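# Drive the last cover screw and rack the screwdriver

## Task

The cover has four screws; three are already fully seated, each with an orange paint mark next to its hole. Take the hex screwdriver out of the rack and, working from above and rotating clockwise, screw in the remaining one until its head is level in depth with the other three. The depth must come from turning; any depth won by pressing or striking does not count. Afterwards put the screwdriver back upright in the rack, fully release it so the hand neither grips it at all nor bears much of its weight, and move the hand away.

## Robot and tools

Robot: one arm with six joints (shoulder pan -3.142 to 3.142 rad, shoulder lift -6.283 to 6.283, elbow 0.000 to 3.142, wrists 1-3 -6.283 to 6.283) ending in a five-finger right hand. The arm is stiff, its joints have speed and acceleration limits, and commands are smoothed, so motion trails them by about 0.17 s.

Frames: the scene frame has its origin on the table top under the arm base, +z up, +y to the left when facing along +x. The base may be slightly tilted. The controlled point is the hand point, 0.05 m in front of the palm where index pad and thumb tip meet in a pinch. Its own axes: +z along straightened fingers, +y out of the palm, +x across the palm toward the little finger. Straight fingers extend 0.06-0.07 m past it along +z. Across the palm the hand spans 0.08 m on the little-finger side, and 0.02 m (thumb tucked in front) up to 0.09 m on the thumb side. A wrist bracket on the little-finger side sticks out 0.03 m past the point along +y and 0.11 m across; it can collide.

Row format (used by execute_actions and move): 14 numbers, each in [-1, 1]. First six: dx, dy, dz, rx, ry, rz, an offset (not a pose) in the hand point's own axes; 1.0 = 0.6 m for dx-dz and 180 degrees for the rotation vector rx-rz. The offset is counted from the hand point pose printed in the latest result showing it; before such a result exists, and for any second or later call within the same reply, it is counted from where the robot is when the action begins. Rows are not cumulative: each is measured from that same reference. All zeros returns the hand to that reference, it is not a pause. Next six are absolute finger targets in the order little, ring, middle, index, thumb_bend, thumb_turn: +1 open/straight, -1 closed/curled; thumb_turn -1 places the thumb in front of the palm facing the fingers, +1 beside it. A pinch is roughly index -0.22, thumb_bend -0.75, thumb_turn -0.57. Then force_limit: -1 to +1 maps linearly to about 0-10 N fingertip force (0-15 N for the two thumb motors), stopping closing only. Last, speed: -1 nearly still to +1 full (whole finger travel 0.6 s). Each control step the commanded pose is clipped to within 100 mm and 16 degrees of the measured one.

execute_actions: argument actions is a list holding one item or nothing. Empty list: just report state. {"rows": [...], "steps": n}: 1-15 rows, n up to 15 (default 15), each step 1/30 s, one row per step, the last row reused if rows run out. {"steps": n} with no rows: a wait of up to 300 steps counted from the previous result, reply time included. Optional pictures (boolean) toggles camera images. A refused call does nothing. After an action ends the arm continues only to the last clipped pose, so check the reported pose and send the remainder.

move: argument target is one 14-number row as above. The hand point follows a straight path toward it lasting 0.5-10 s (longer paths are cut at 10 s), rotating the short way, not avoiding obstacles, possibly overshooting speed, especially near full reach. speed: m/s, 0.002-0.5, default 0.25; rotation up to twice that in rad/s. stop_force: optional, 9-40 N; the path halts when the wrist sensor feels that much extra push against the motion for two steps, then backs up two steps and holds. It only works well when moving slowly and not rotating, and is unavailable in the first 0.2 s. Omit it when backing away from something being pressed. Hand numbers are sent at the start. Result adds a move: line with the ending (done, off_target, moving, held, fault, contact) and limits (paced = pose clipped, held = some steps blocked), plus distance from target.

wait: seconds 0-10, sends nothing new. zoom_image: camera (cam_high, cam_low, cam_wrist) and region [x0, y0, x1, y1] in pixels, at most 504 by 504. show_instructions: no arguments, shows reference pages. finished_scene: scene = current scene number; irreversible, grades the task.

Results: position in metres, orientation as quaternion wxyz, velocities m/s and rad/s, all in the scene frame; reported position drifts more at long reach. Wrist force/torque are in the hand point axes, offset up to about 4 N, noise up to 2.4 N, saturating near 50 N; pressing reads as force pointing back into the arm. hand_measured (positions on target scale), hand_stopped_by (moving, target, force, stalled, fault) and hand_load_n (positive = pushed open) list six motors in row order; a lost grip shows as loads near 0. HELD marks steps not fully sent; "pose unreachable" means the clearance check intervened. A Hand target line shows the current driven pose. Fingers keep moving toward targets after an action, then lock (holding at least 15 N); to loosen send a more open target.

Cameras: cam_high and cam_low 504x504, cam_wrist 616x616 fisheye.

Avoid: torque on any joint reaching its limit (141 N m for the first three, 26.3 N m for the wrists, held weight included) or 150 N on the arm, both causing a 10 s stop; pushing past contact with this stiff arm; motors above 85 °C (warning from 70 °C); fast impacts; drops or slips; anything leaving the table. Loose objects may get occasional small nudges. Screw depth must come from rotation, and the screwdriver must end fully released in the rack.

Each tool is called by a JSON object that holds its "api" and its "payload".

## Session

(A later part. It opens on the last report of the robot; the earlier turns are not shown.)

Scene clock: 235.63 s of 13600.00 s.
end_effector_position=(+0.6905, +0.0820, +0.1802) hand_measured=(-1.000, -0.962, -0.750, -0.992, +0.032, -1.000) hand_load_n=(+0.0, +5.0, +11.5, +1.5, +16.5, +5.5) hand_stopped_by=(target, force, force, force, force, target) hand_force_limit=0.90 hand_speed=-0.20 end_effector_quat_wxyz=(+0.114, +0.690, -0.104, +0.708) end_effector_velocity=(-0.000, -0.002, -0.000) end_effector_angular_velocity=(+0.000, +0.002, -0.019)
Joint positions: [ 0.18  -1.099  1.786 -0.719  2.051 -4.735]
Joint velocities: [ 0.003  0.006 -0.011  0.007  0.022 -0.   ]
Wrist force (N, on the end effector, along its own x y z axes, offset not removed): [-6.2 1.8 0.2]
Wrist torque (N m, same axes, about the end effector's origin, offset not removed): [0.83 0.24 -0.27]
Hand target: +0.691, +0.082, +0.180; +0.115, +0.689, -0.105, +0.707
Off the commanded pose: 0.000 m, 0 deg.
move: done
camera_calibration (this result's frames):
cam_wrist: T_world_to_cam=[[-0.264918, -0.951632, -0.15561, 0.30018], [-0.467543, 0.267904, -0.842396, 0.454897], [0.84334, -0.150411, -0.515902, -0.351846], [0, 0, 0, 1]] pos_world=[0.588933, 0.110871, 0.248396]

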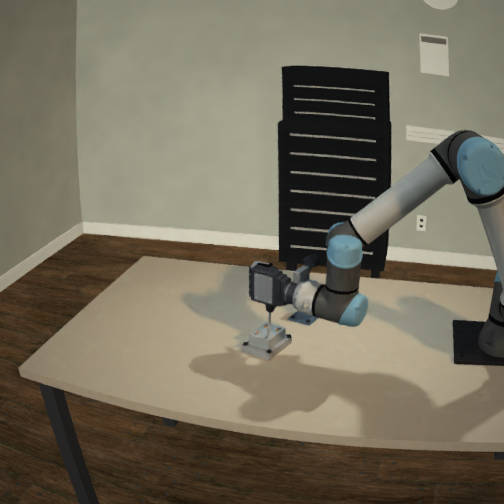

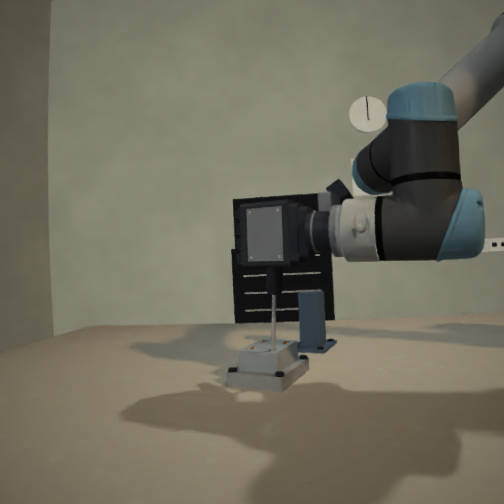

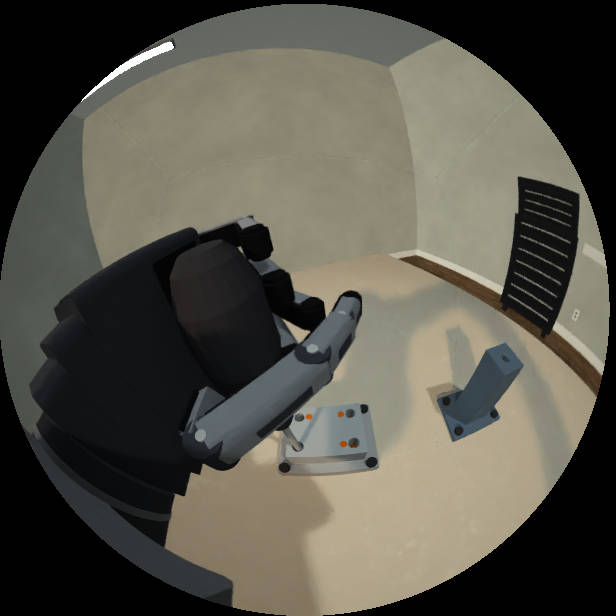

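{"api": "move", "payload": {"target": [0,0,0,0,0,0,-0.2,-0.2,-0.2,-0.2,0.45,-1,0.4,0.5], "speed": 0.01}}

{"api": "move", "payload": {"target": [0,0,0,0,0,0,-1,-1,-1,-1,-1,-1,0.9,-0.2], "speed": 0.01}}

{"api": "move", "payload": {"target": [0.05,0,0,0,0,0,-1,-1,-1,-1,-1,-1,0.9,-0.2], "speed": 0.03}}

{"api": "move", "payload": {"target": [0.142,0,0,0.094,0,0,-1,-1,-1,-1,-1,-1,0.9,-0.2], "speed": 0.2}}

{"api": "move", "payload": {"target": [0,0.353,-0.07,0,0,0,-1,-1,-1,-1,-1,-1,0.9,-0.2], "speed": 0.25}}

{"api": "zoom_image", "payload": {"camera": "cam_low", "region": [260,200,360,340]}}

{"api": "zoom_image", "payload": {"camera": "cam_wrist", "region": [220,360,420,560]}}

Scene clock: 238.43 s of 13600.00 s.
end_effector_position=(+0.6905, +0.0820, +0.1803) hand_measured=(-0.200, -0.200, -0.200, -0.200, +0.450, -1.000) hand_load_n=(+0.0, +0.0, +0.0, +0.0, +0.0, +0.0) hand_stopped_by=(target, target, target, target, target, target) hand_force_limit=0.40 hand_speed=0.50 end_effector_quat_wxyz=(+0.114, +0.690, -0.104, +0.708) end_effector_velocity=(+0.000, -0.000, +0.000) end_effector_angular_velocity=(+0.000, -0.001, +0.000)
Joint positions: [ 0.18  -1.099  1.786 -0.719  2.051 -4.735]
Joint velocities: [-0.001 -0.     0.001 -0.001 -0.001 -0.   ]
Wrist force (N, on the end effector, along its own x y z axes, offset not removed): [0.1 3.2 0.3]
Wrist torque (N m, same axes, about the end effector's origin, offset not removed): [0.52 0.04 0.14]
Hand target: +0.690, +0.082, +0.180; +0.114, +0.690, -0.104, +0.708
Off the commanded pose: 0.000 m, 0 deg.
move: done
camera_calibration (this result's frames):
cam_wrist: T_world_to_cam=[[-0.264981, -0.951615, -0.155607, 0.300274], [-0.467495, 0.267926, -0.842416, 0.454887], [0.843347, -0.150479, -0.51587, -0.351845], [0, 0, 0, 1]] pos_world=[0.588952, 0.110924, 0.248422]

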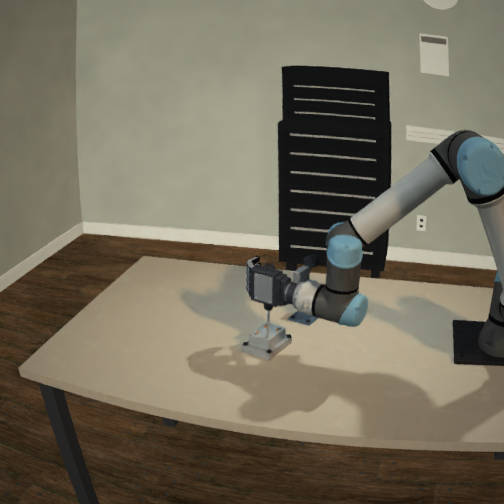

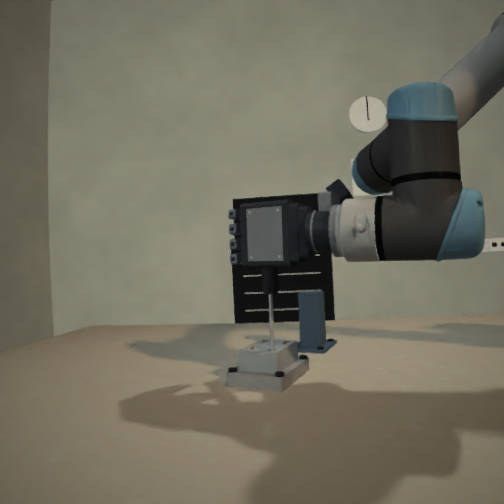

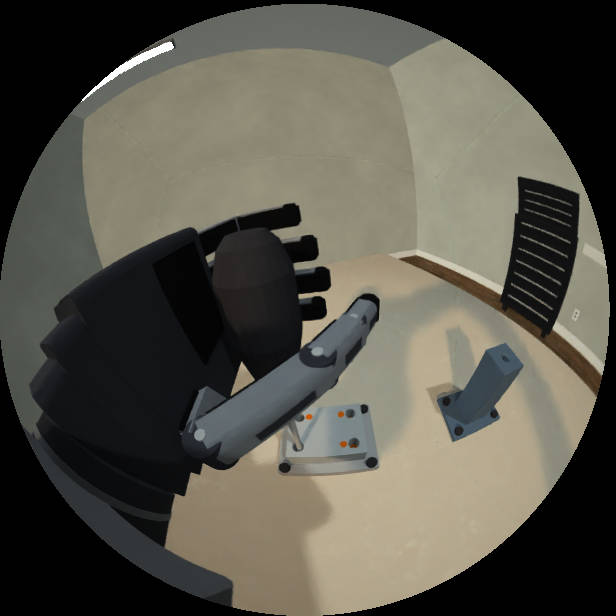

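Scene clock: 239.30 s of 13600.00 s.
end_effector_position=(+0.6905, +0.0820, +0.1803) hand_measured=(-1.000, -0.948, -0.750, -0.996, +0.032, -1.000) hand_load_n=(+0.0, +7.0, +11.5, +9.5, +15.0, +2.5) hand_stopped_by=(target, force, force, force, force, target) hand_force_limit=0.90 hand_speed=-0.20 end_effector_quat_wxyz=(+0.114, +0.690, -0.104, +0.708) end_effector_velocity=(-0.000, -0.000, -0.000) end_effector_angular_velocity=(-0.000, +0.001, -0.001)
Joint positions: [ 0.18  -1.099  1.786 -0.719  2.051 -4.735]
Joint velocities: [ 0.    -0.001  0.     0.001  0.001  0.   ]
Wrist force (N, on the end effector, along its own x y z axes, offset not removed): [-1.0 3.2 2.5]
Wrist torque (N m, same axes, about the end effector's origin, offset not removed): [0.45 0.32 0.08]
Hand target: +0.691, +0.082, +0.180; +0.114, +0.690, -0.104, +0.708
Off the commanded pose: 0.000 m, 0 deg.
move: done
camera_calibration (this result's frames):
cam_wrist: T_world_to_cam=[[-0.264994, -0.951612, -0.155602, 0.300263], [-0.4675, 0.26793, -0.842411, 0.454884], [0.84334, -0.15049, -0.515879, -0.351836], [0, 0, 0, 1]] pos_world=[0.588943, 0.110909, 0.248416]

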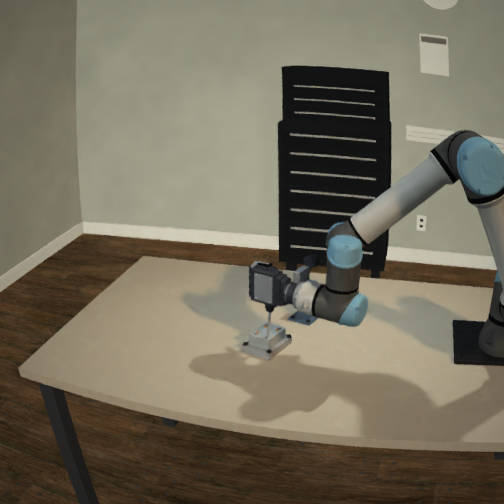

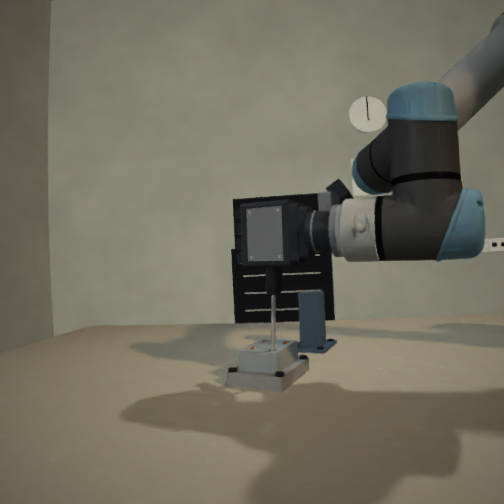

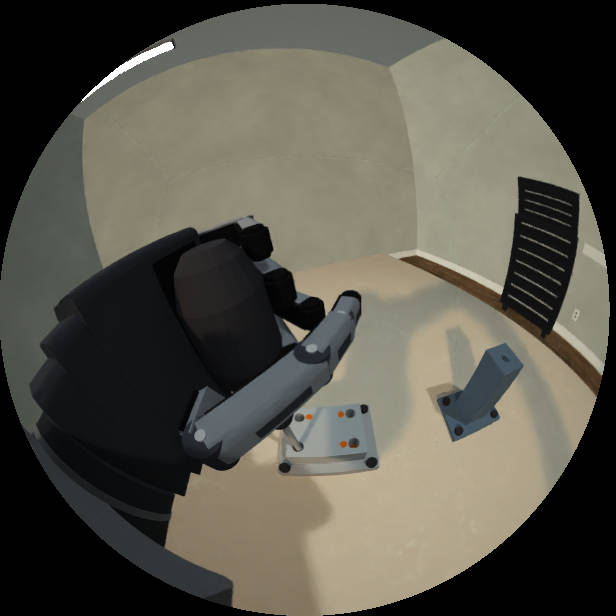

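Scene clock: 240.67 s of 13600.00 s.
end_effector_position=(+0.6898, +0.0826, +0.2099) hand_measured=(-1.000, -0.948, -0.750, -0.996, +0.032, -1.000) hand_load_n=(+0.0, +6.5, +11.5, +8.0, +15.0, +2.5) hand_stopped_by=(target, force, force, force, force, target) hand_force_limit=0.90 hand_speed=-0.20 end_effector_quat_wxyz=(+0.114, +0.690, -0.104, +0.708) end_effector_velocity=(-0.000, -0.000, +0.003) end_effector_angular_velocity=(-0.000, +0.000, -0.001)
Joint positions: [ 0.182 -1.143  1.761 -0.65   2.052 -4.735]
Joint velocities: [ 0.    -0.004 -0.003  0.007  0.001  0.   ]
Wrist force (N, on the end effector, along its own x y z axes, offset not removed): [-0.5 2.8 1.0]
Wrist torque (N m, same axes, about the end effector's origin, offset not removed): [0.39 -0.01 0.08]
Hand target: +0.690, +0.083, +0.210; +0.114, +0.690, -0.104, +0.708
Off the commanded pose: 0.000 m, 0 deg.
move: done
camera_calibration (this result's frames):
cam_wrist: T_world_to_cam=[[-0.264989, -0.951626, -0.155528, 0.3052], [-0.467491, 0.267861, -0.842439, 0.479403], [0.843346, -0.150529, -0.515857, -0.335904], [0, 0, 0, 1]] pos_world=[0.588275, 0.11146, 0.278057]

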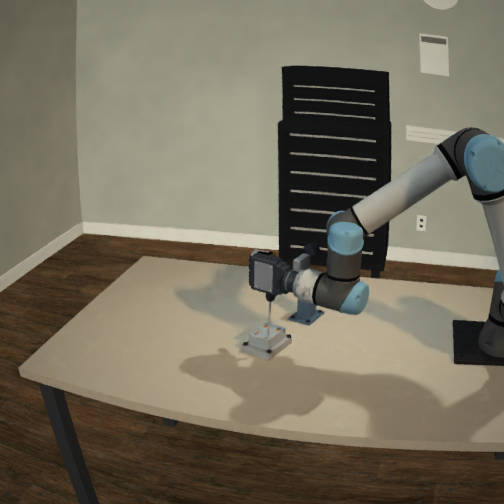

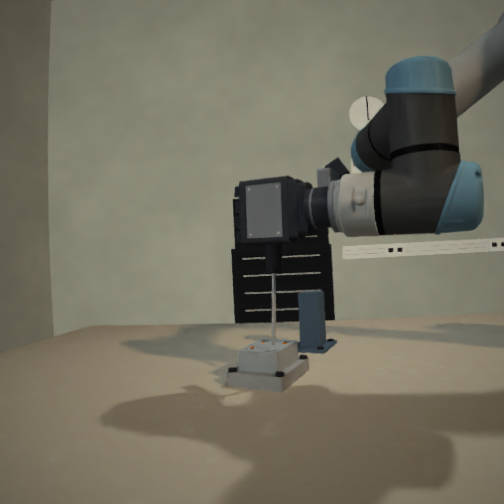

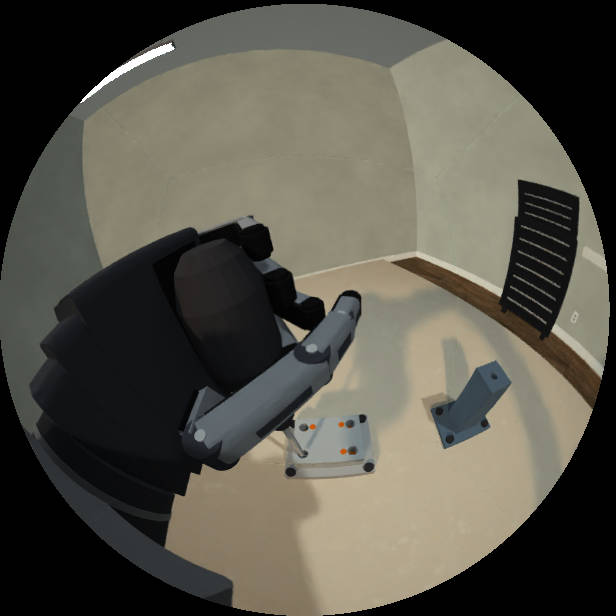

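Scene clock: 242.00 s of 13600.00 s.
end_effector_position=(+0.6877, +0.0842, +0.2947) hand_measured=(-1.000, -0.948, -0.750, -0.996, +0.032, -1.000) hand_load_n=(+0.0, +6.5, +11.5, +8.0, +15.0, +2.5) hand_stopped_by=(target, force, force, force, force, target) hand_force_limit=0.90 hand_speed=-0.20 end_effector_quat_wxyz=(+0.012, +0.699, +0.001, +0.715) end_effector_velocity=(+0.000, -0.001, +0.003) end_effector_angular_velocity=(+0.000, +0.001, +0.010)
Joint positions: [ 0.045 -1.364  1.816 -0.476  1.621 -4.73 ]
Joint velocities: [-0.008 -0.006 -0.001  0.008 -0.017  0.001]
Wrist force (N, on the end effector, along its own x y z axes, offset not removed): [-0.6 2.7 1.1]
Wrist torque (N m, same axes, about the end effector's origin, offset not removed): [0.43 -0.02 0.15]
Hand target: +0.688, +0.084, +0.295; +0.012, +0.699, +0.001, +0.715
Off the commanded pose: 0.000 m, 0 deg.
move: done
camera_calibration (this result's frames):
cam_wrist: T_world_to_cam=[[0.0212208, -0.988738, -0.148144, 0.123471], [-0.528728, 0.114662, -0.841011, 0.604031], [0.848526, 0.0961747, -0.52034, -0.313167], [0, 0, 0, 1]] pos_world=[0.582478, 0.0829399, 0.363334]

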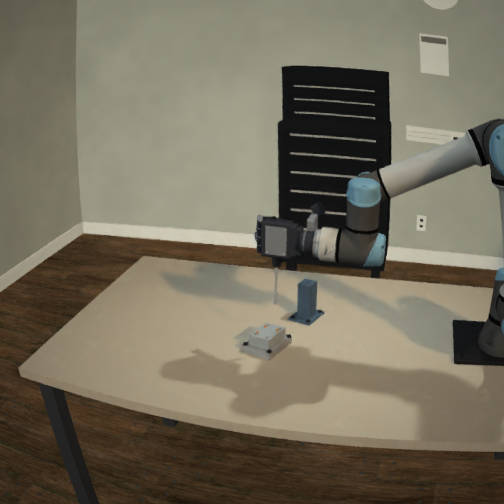

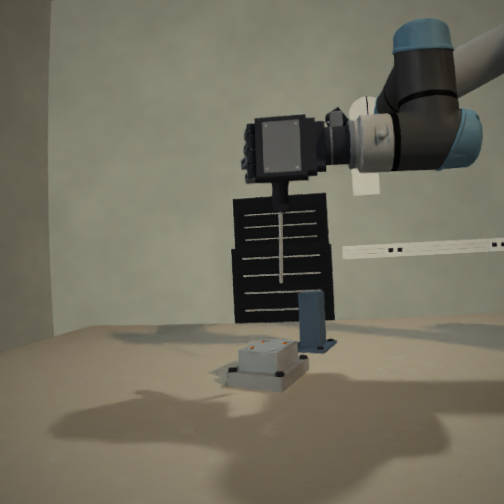

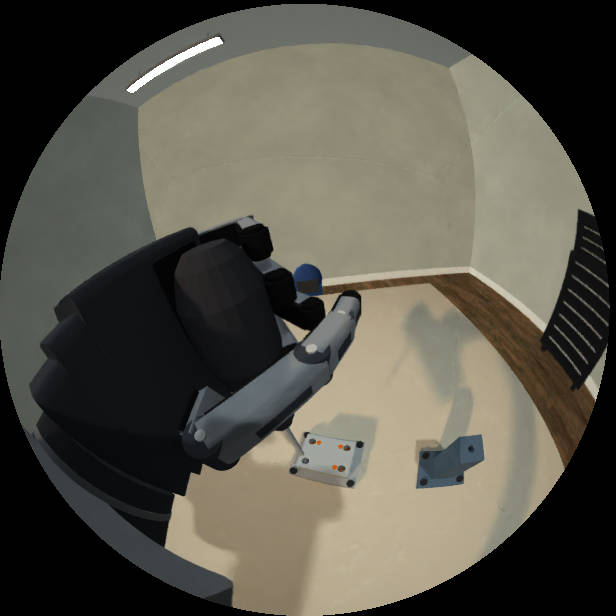

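Scene clock: 243.57 s of 13600.00 s.
end_effector_position=(+0.6420, -0.1266, +0.2976) hand_measured=(-1.000, -0.948, -0.750, -0.996, +0.032, -1.000) hand_load_n=(+0.0, +6.5, +11.5, +8.0, +15.0, +2.5) hand_stopped_by=(target, force, force, force, force, target) hand_force_limit=0.90 hand_speed=-0.20 end_effector_quat_wxyz=(+0.012, +0.699, +0.001, +0.715) end_effector_velocity=(-0.000, -0.003, +0.000) end_effector_angular_velocity=(+0.000, -0.000, +0.003)
Joint positions: [-0.49  -1.521  1.99  -0.496  1.087 -4.717]
Joint velocities: [-0.008  0.    -0.001  0.    -0.011  0.001]
Wrist force (N, on the end effector, along its own x y z axes, offset not removed): [-1.5 2.2 0.0]
Wrist torque (N m, same axes, about the end effector's origin, offset not removed): [0.47 0.19 -0.06]
Hand target: +0.642, -0.127, +0.298; +0.012, +0.699, +0.001, +0.715
Off the commanded pose: 0.000 m, 0 deg.
move: done
camera_calibration (this result's frames):
cam_wrist: T_world_to_cam=[[0.0208638, -0.988817, -0.14767, -0.0834343], [-0.528821, 0.114435, -0.840983, 0.606513], [0.848477, 0.0956373, -0.520519, -0.252563], [0, 0, 0, 1]] pos_world=[0.536772, -0.127753, 0.366283]

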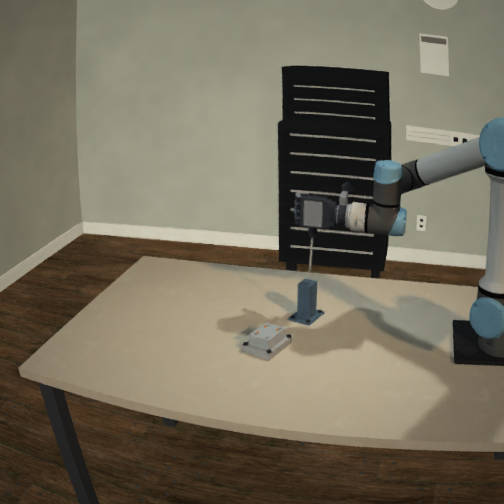

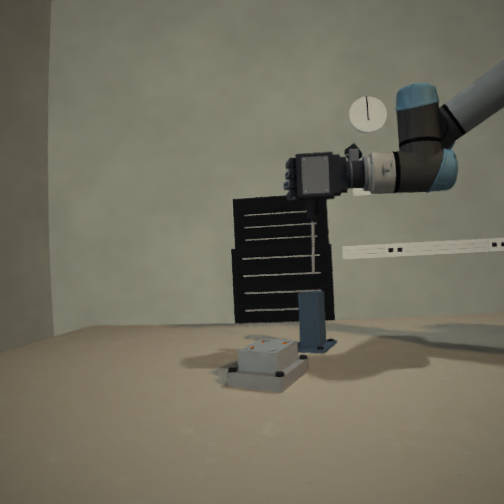

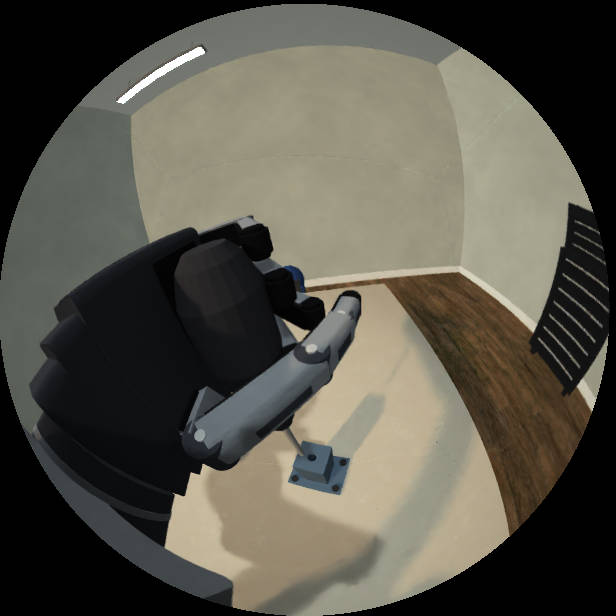

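Region (260, 200, 360, 340) of cam_low's 504x504 image, scaled by 3.600, with more detail than that image has; it fills the left 360 columns of this view, and the rest is white.

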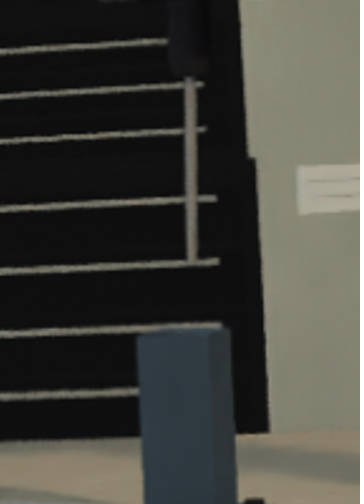

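Region (220, 360, 420, 560) of cam_wrist's 616x616 image, scaled by 2.520, with more detail than that image has.

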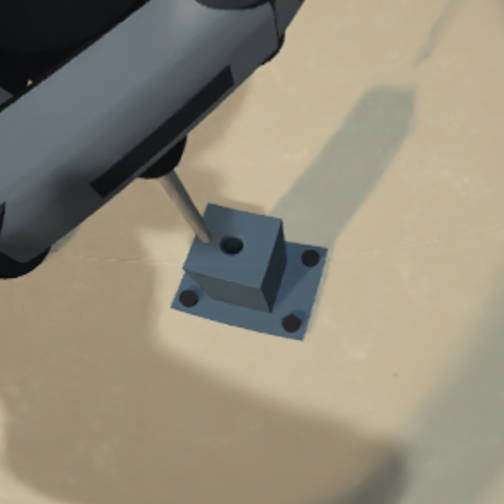

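{"api": "move", "payload": {"target": [-0.038,0.005,0.008,0,0,0,-1,-1,-1,-1,-1,-1,0.9,-0.2], "speed": 0.08}}

{"api": "zoom_image", "payload": {"camera": "cam_low", "region": [260,200,360,340]}}

{"api": "zoom_image", "payload": {"camera": "cam_wrist", "region": [250,400,370,520]}}

{"api": "zoom_image", "payload": {"camera": "cam_high", "region": [280,240,340,320]}}

Scene clock: 245.80 s of 13600.00 s.
end_effector_position=(+0.6472, -0.1301, +0.2753) hand_measured=(-1.000, -0.948, -0.750, -0.996, +0.032, -1.000) hand_load_n=(+0.0, +6.5, +11.5, +8.0, +15.0, +2.5) hand_stopped_by=(target, force, force, force, force, target) hand_force_limit=0.90 hand_speed=-0.20 end_effector_quat_wxyz=(+0.012, +0.699, +0.001, +0.715) end_effector_velocity=(+0.000, -0.001, -0.003) end_effector_angular_velocity=(+0.000, +0.000, -0.001)
Joint positions: [-0.491 -1.479  2.01  -0.557  1.086 -4.716]
Joint velocities: [-0.001  0.005  0.002 -0.007 -0.    -0.   ]
Wrist force (N, on the end effector, along its own x y z axes, offset not removed): [-2.1 2.3 1.9]
Wrist torque (N m, same axes, about the end effector's origin, offset not removed): [0.31 0.27 0.05]
Hand target: +0.647, -0.130, +0.275; +0.012, +0.699, +0.001, +0.715
Off the commanded pose: 0.000 m, 0 deg.
move: done
camera_calibration (this result's frames):
cam_wrist: T_world_to_cam=[[0.0209008, -0.988807, -0.147727, -0.0902714], [-0.528867, 0.114459, -0.840951, 0.590891], [0.848447, 0.0957046, -0.520555, -0.2682], [0, 0, 0, 1]] pos_world=[0.541943, -0.131226, 0.343962]

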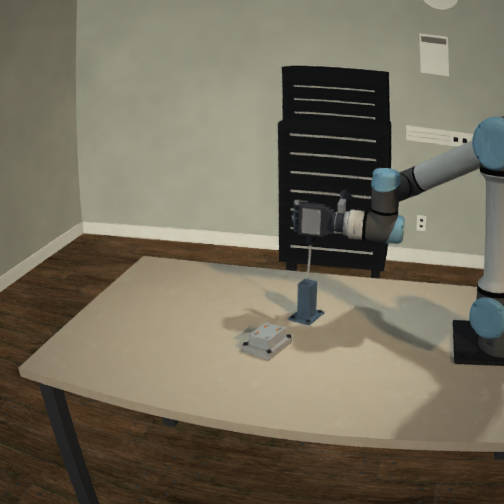

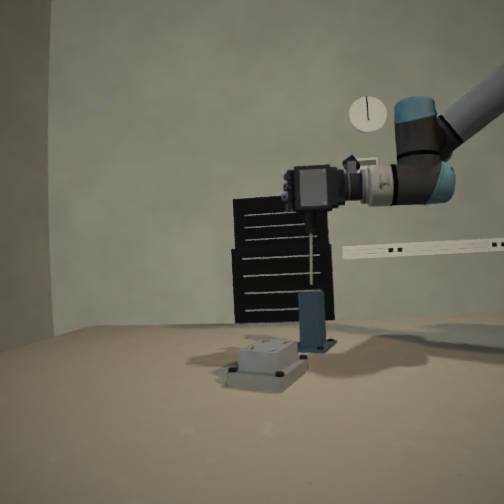

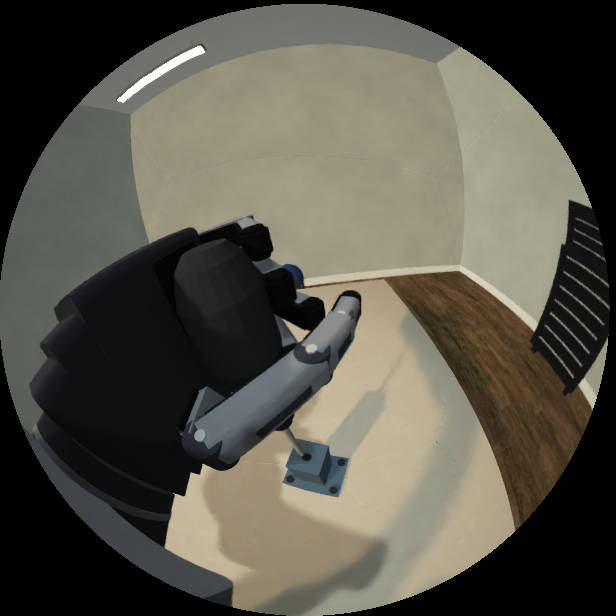

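Region (260, 200, 360, 340) of cam_low's 504x504 image, scaled by 3.600, with more detail than that image has; it fills the left 360 columns of this view, and the rest is white.

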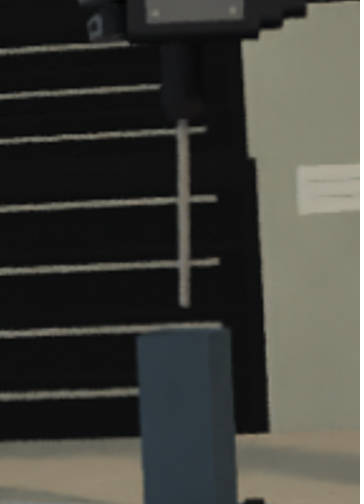

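Region (250, 400, 370, 520) of cam_wrist's 616x616 image, scaled by 4.200, with more detail than that image has.

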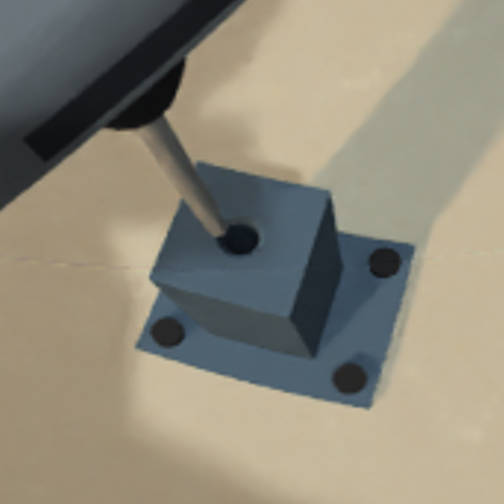

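Region (280, 240, 340, 320) of cam_high's 504x504 image, scaled by 6.300, with more detail than that image has; it fills the left 378 columns of this view, and the rest is white.

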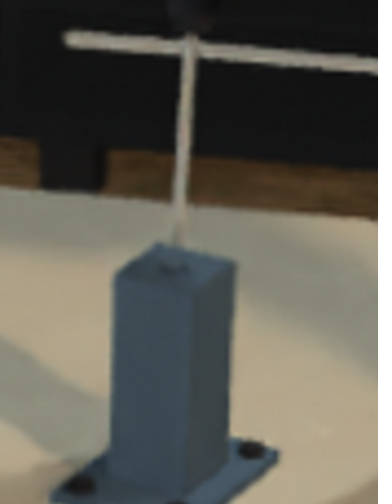

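{"api": "move", "payload": {"target": [-0.2,0,0,0,0,0,-1,-1,-1,-1,-1,-1,0.9,-0.2], "speed": 0.02, "stop_force": 9}}

Scene clock: 252.13 s of 13600.00 s.
end_effector_position=(+0.6495, -0.1321, +0.1640) hand_measured=(-1.000, -0.948, -0.750, -0.996, +0.032, -1.000) hand_load_n=(+0.0, +8.0, +11.5, +11.5, +15.0, +3.0) hand_stopped_by=(target, force, force, force, force, target) hand_force_limit=0.90 hand_speed=-0.20 end_effector_quat_wxyz=(+0.012, +0.699, +0.000, +0.715) end_effector_velocity=(-0.001, +0.000, +0.005) end_effector_angular_velocity=(+0.002, +0.004, -0.001)
Joint positions: [-0.492 -1.284  2.131 -0.873  1.085 -4.716]
Joint velocities: [ 0.    -0.012 -0.004  0.02   0.001  0.   ]
Wrist force (N, on the end effector, along its own x y z axes, offset not removed): [-10.6 11.4 18.3]
Wrist torque (N m, same axes, about the end effector's origin, offset not removed): [0.36 0.12 0.10]
Hand target: +0.650, -0.132, +0.165; +0.012, +0.699, +0.001, +0.715
Off the commanded pose: 0.009 m, 0 deg.
move: contact
camera_calibration (this result's frames):
cam_wrist: T_world_to_cam=[[0.0207346, -0.988748, -0.148144, -0.1086], [-0.529456, 0.114834, -0.840529, 0.499066], [0.848084, 0.095864, -0.521118, -0.327534], [0, 0, 0, 1]] pos_world=[0.544262, -0.133289, 0.232707]

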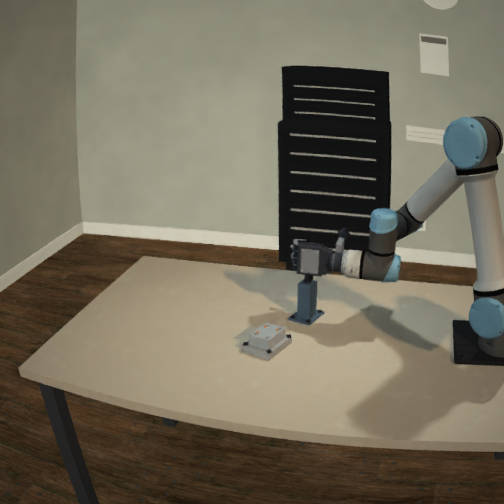

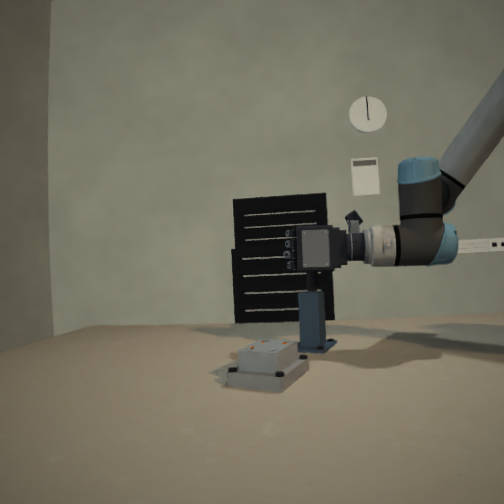

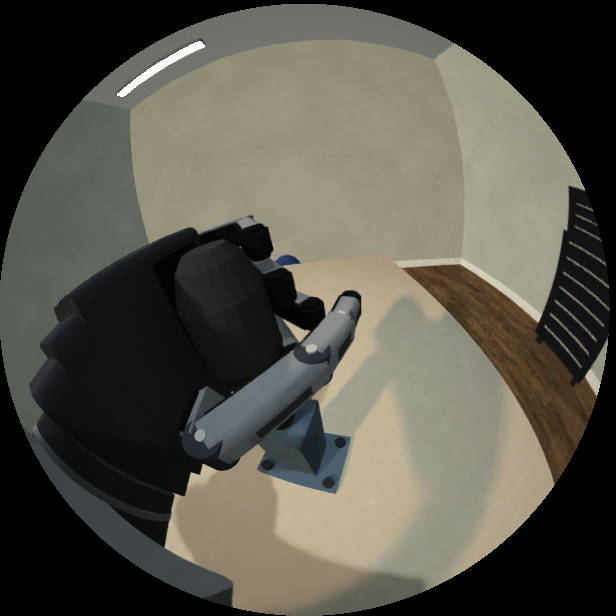

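Inserted nearly fully; releasing.

{"api": "move", "payload": {"target": [0,0,0,0,0,0,-0.2,-0.2,-0.2,-0.2,0.45,-1,0.4,0], "speed": 0.01}}

{"api": "move", "payload": {"target": [0,0,0,0,0,0,1,1,1,1,1,-1,0.4,0.5], "speed": 0.01}}

{"api": "zoom_image", "payload": {"camera": "cam_low", "region": [260,220,360,340]}}

Scene clock: 253.63 s of 13600.00 s.
end_effector_position=(+0.6495, -0.1321, +0.1641) hand_measured=(-0.200, -0.200, -0.200, -0.200, +0.450, -1.000) hand_load_n=(+0.0, +0.0, +0.0, +0.0, +0.0, +0.0) hand_stopped_by=(target, target, target, target, target, target) hand_force_limit=0.40 hand_speed=0.00 end_effector_quat_wxyz=(+0.012, +0.699, +0.000, +0.715) end_effector_velocity=(-0.000, +0.000, -0.001) end_effector_angular_velocity=(+0.001, +0.001, -0.000)
Joint positions: [-0.492 -1.284  2.131 -0.873  1.085 -4.716]
Joint velocities: [ 0.     0.     0.001  0.     0.    -0.   ]
Wrist force (N, on the end effector, along its own x y z axes, offset not removed): [-0.7 1.8 1.9]
Wrist torque (N m, same axes, about the end effector's origin, offset not removed): [0.20 0.08 -0.02]
Hand target: +0.649, -0.132, +0.164; +0.012, +0.699, +0.000, +0.715
Off the commanded pose: 0.000 m, 0 deg.
move: done
camera_calibration (this result's frames):
cam_wrist: T_world_to_cam=[[0.0207444, -0.988753, -0.148112, -0.108614], [-0.529401, 0.114807, -0.840568, 0.499105], [0.848118, 0.0958479, -0.521065, -0.327547], [0, 0, 0, 1]] pos_world=[0.544279, -0.133298, 0.232771]

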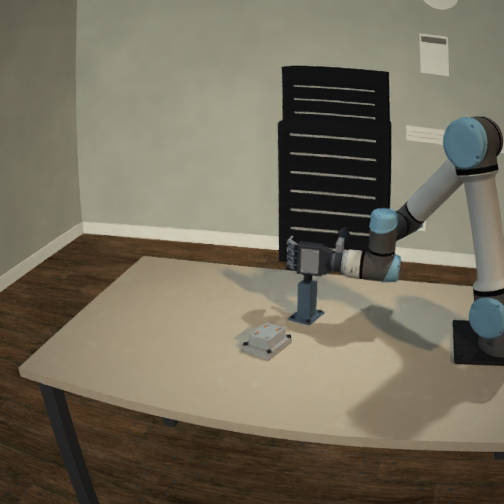

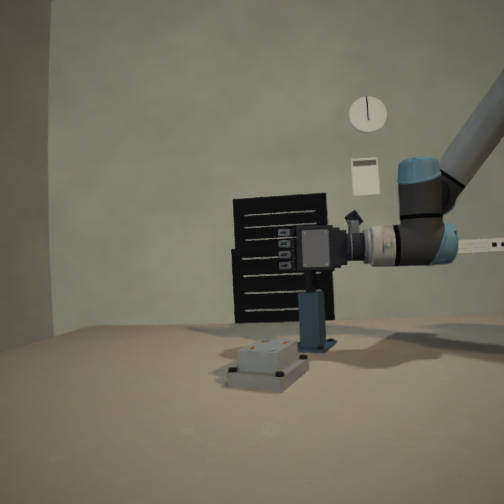

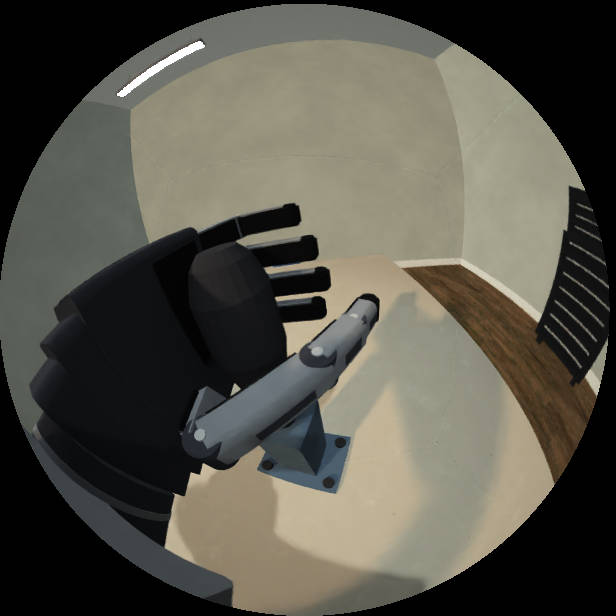

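Scene clock: 254.40 s of 13600.00 s.
end_effector_position=(+0.6495, -0.1321, +0.1640) hand_measured=(+1.000, +1.000, +1.000, +1.000, +1.000, -1.000) hand_load_n=(+0.0, +0.0, +0.0, +0.0, +0.0, +0.0) hand_stopped_by=(target, target, target, target, target, target) hand_force_limit=0.40 hand_speed=0.50 end_effector_quat_wxyz=(+0.012, +0.699, +0.000, +0.715) end_effector_velocity=(+0.000, -0.000, +0.000) end_effector_angular_velocity=(-0.000, -0.001, -0.001)
Joint positions: [-0.492 -1.284  2.131 -0.873  1.085 -4.716]
Joint velocities: [-0.     0.     0.    -0.001  0.001  0.   ]
Wrist force (N, on the end effector, along its own x y z axes, offset not removed): [0.4 3.1 1.4]
Wrist torque (N m, same axes, about the end effector's origin, offset not removed): [0.46 -0.08 0.13]
Hand target: +0.649, -0.132, +0.164; +0.012, +0.699, +0.000, +0.715
Off the commanded pose: 0.000 m, 0 deg.
move: done
camera_calibration (this result's frames):
cam_wrist: T_world_to_cam=[[0.0207422, -0.988752, -0.148122, -0.10861], [-0.529415, 0.114815, -0.840557, 0.499095], [0.848109, 0.095853, -0.521079, -0.327544], [0, 0, 0, 1]] pos_world=[0.544274, -0.133296, 0.232754]

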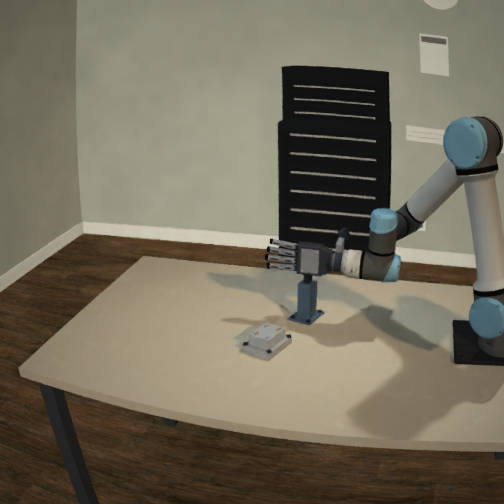

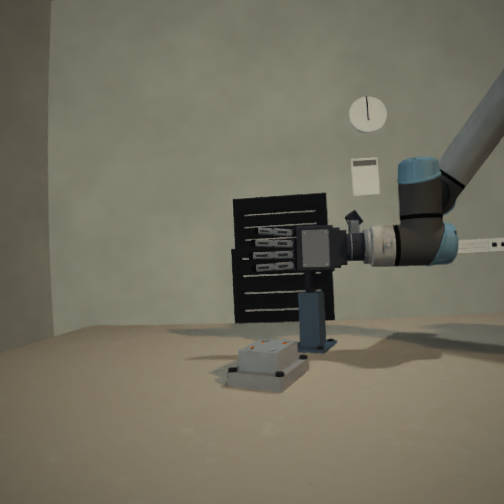

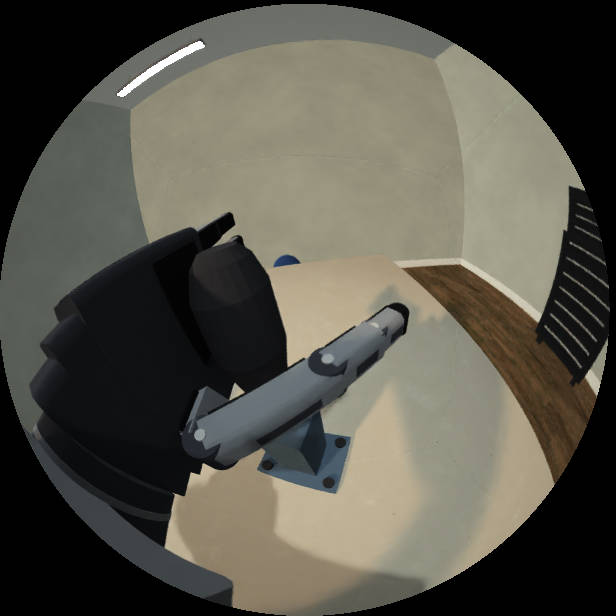

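Region (260, 220, 360, 340) of cam_low's 504x504 image, scaled by 4.200, with more detail than that image has.

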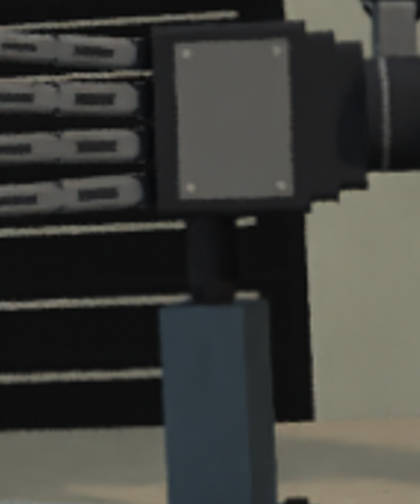

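{"api": "move", "payload": {"target": [0,0,-0.24,0,0,0,1,1,1,1,1,-1,0.4,0.5], "speed": 0.08}}

{"api": "move", "payload": {"target": [0.15,0,0,0,0,0,1,1,1,1,1,-1,0.4,0.5], "speed": 0.2}}

Scene clock: 257.60 s of 13600.00 s.
end_effector_position=(+0.5058, -0.1296, +0.1609) hand_measured=(+1.000, +1.000, +1.000, +1.000, +1.000, -1.000) hand_load_n=(+0.0, +0.0, +0.0, +0.0, +0.0, +0.0) hand_stopped_by=(target, target, target, target, target, target) hand_force_limit=0.40 hand_speed=0.50 end_effector_quat_wxyz=(+0.012, +0.699, +0.000, +0.715) end_effector_velocity=(-0.002, +0.000, +0.000) end_effector_angular_velocity=(+0.000, -0.000, +0.002)
Joint positions: [-0.767 -1.593  2.524 -0.962  0.81  -4.707]
Joint velocities: [-0.008 -0.008  0.006  0.002 -0.011  0.001]
Wrist force (N, on the end effector, along its own x y z axes, offset not removed): [0.0 2.8 0.2]
Wrist torque (N m, same axes, about the end effector's origin, offset not removed): [0.45 0.03 0.09]
Hand target: +0.506, -0.130, +0.161; +0.012, +0.699, +0.001, +0.715
Off the commanded pose: 0.000 m, 0 deg.
move: done
camera_calibration (this result's frames):
cam_wrist: T_world_to_cam=[[0.020563, -0.988792, -0.147876, -0.103592], [-0.529514, 0.114689, -0.840513, 0.420112], [0.848052, 0.0955859, -0.521221, -0.207595], [0, 0, 0, 1]] pos_world=[0.400637, -0.13077, 0.229588]

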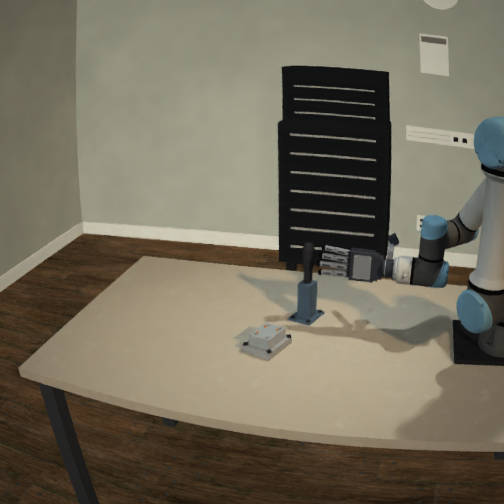

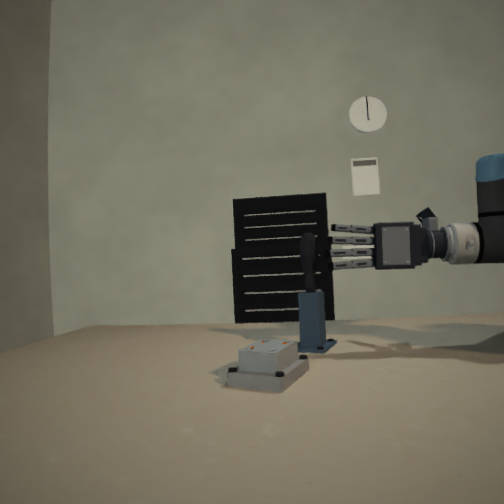

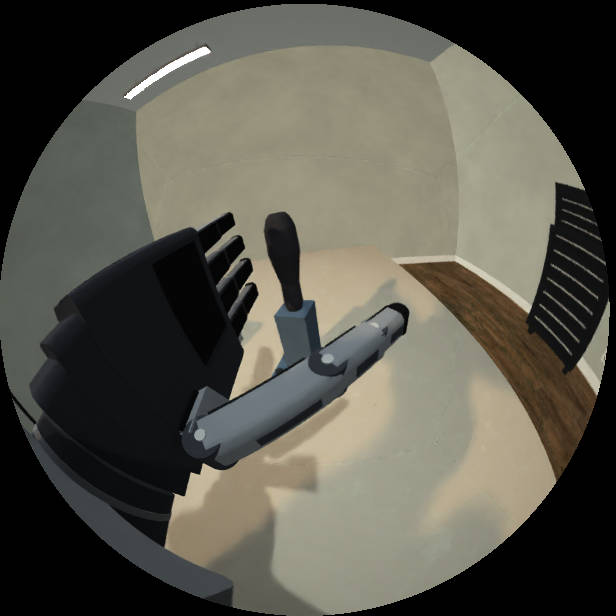

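Scene clock: 258.70 s of 13600.00 s.
end_effector_position=(+0.5039, -0.1279, +0.2505) hand_measured=(+1.000, +1.000, +1.000, +1.000, +1.000, -1.000) hand_load_n=(+0.0, +0.0, +0.0, +0.0, +0.0, +0.0) hand_stopped_by=(target, target, target, target, target, target) hand_force_limit=0.40 hand_speed=0.50 end_effector_quat_wxyz=(+0.012, +0.699, +0.001, +0.715) end_effector_velocity=(-0.000, -0.000, +0.002) end_effector_angular_velocity=(+0.001, +0.005, -0.000)
Joint positions: [-0.769 -1.829  2.397 -0.6    0.809 -4.706]
Joint velocities: [-0.001 -0.006 -0.007  0.02  -0.001 -0.004]
Wrist force (N, on the end effector, along its own x y z axes, offset not removed): [0.0 2.3 1.1]
Wrist torque (N m, same axes, about the end effector's origin, offset not removed): [0.32 0.01 0.14]
Hand target: +0.504, -0.128, +0.251; +0.012, +0.699, +0.000, +0.715
Off the commanded pose: 0.000 m, 0 deg.
move: done
camera_calibration (this result's frames):
cam_wrist: T_world_to_cam=[[0.0206952, -0.988803, -0.147785, -0.08867], [-0.528986, 0.114602, -0.840857, 0.494091], [0.848378, 0.0955777, -0.520691, -0.159692], [0, 0, 0, 1]] pos_world=[0.398682, -0.129038, 0.319206]

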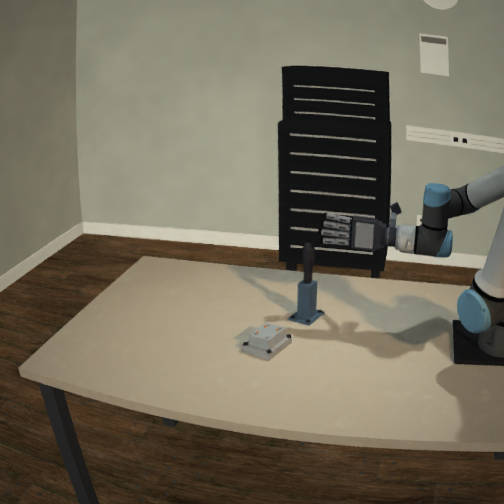

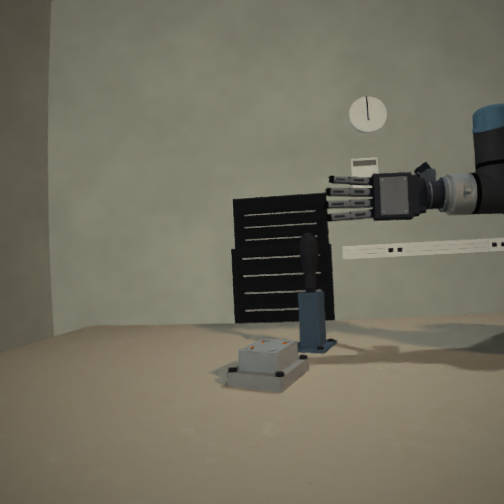

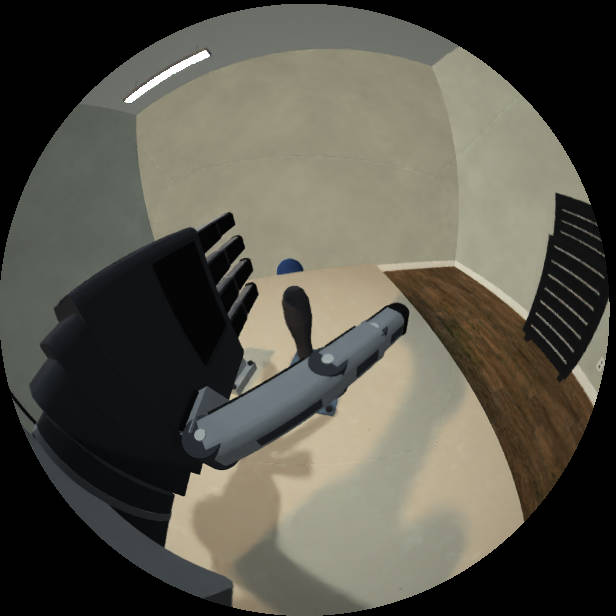

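{"api": "finished_scene", "payload": {"scene": 2}}

The scene is finished: the task was done.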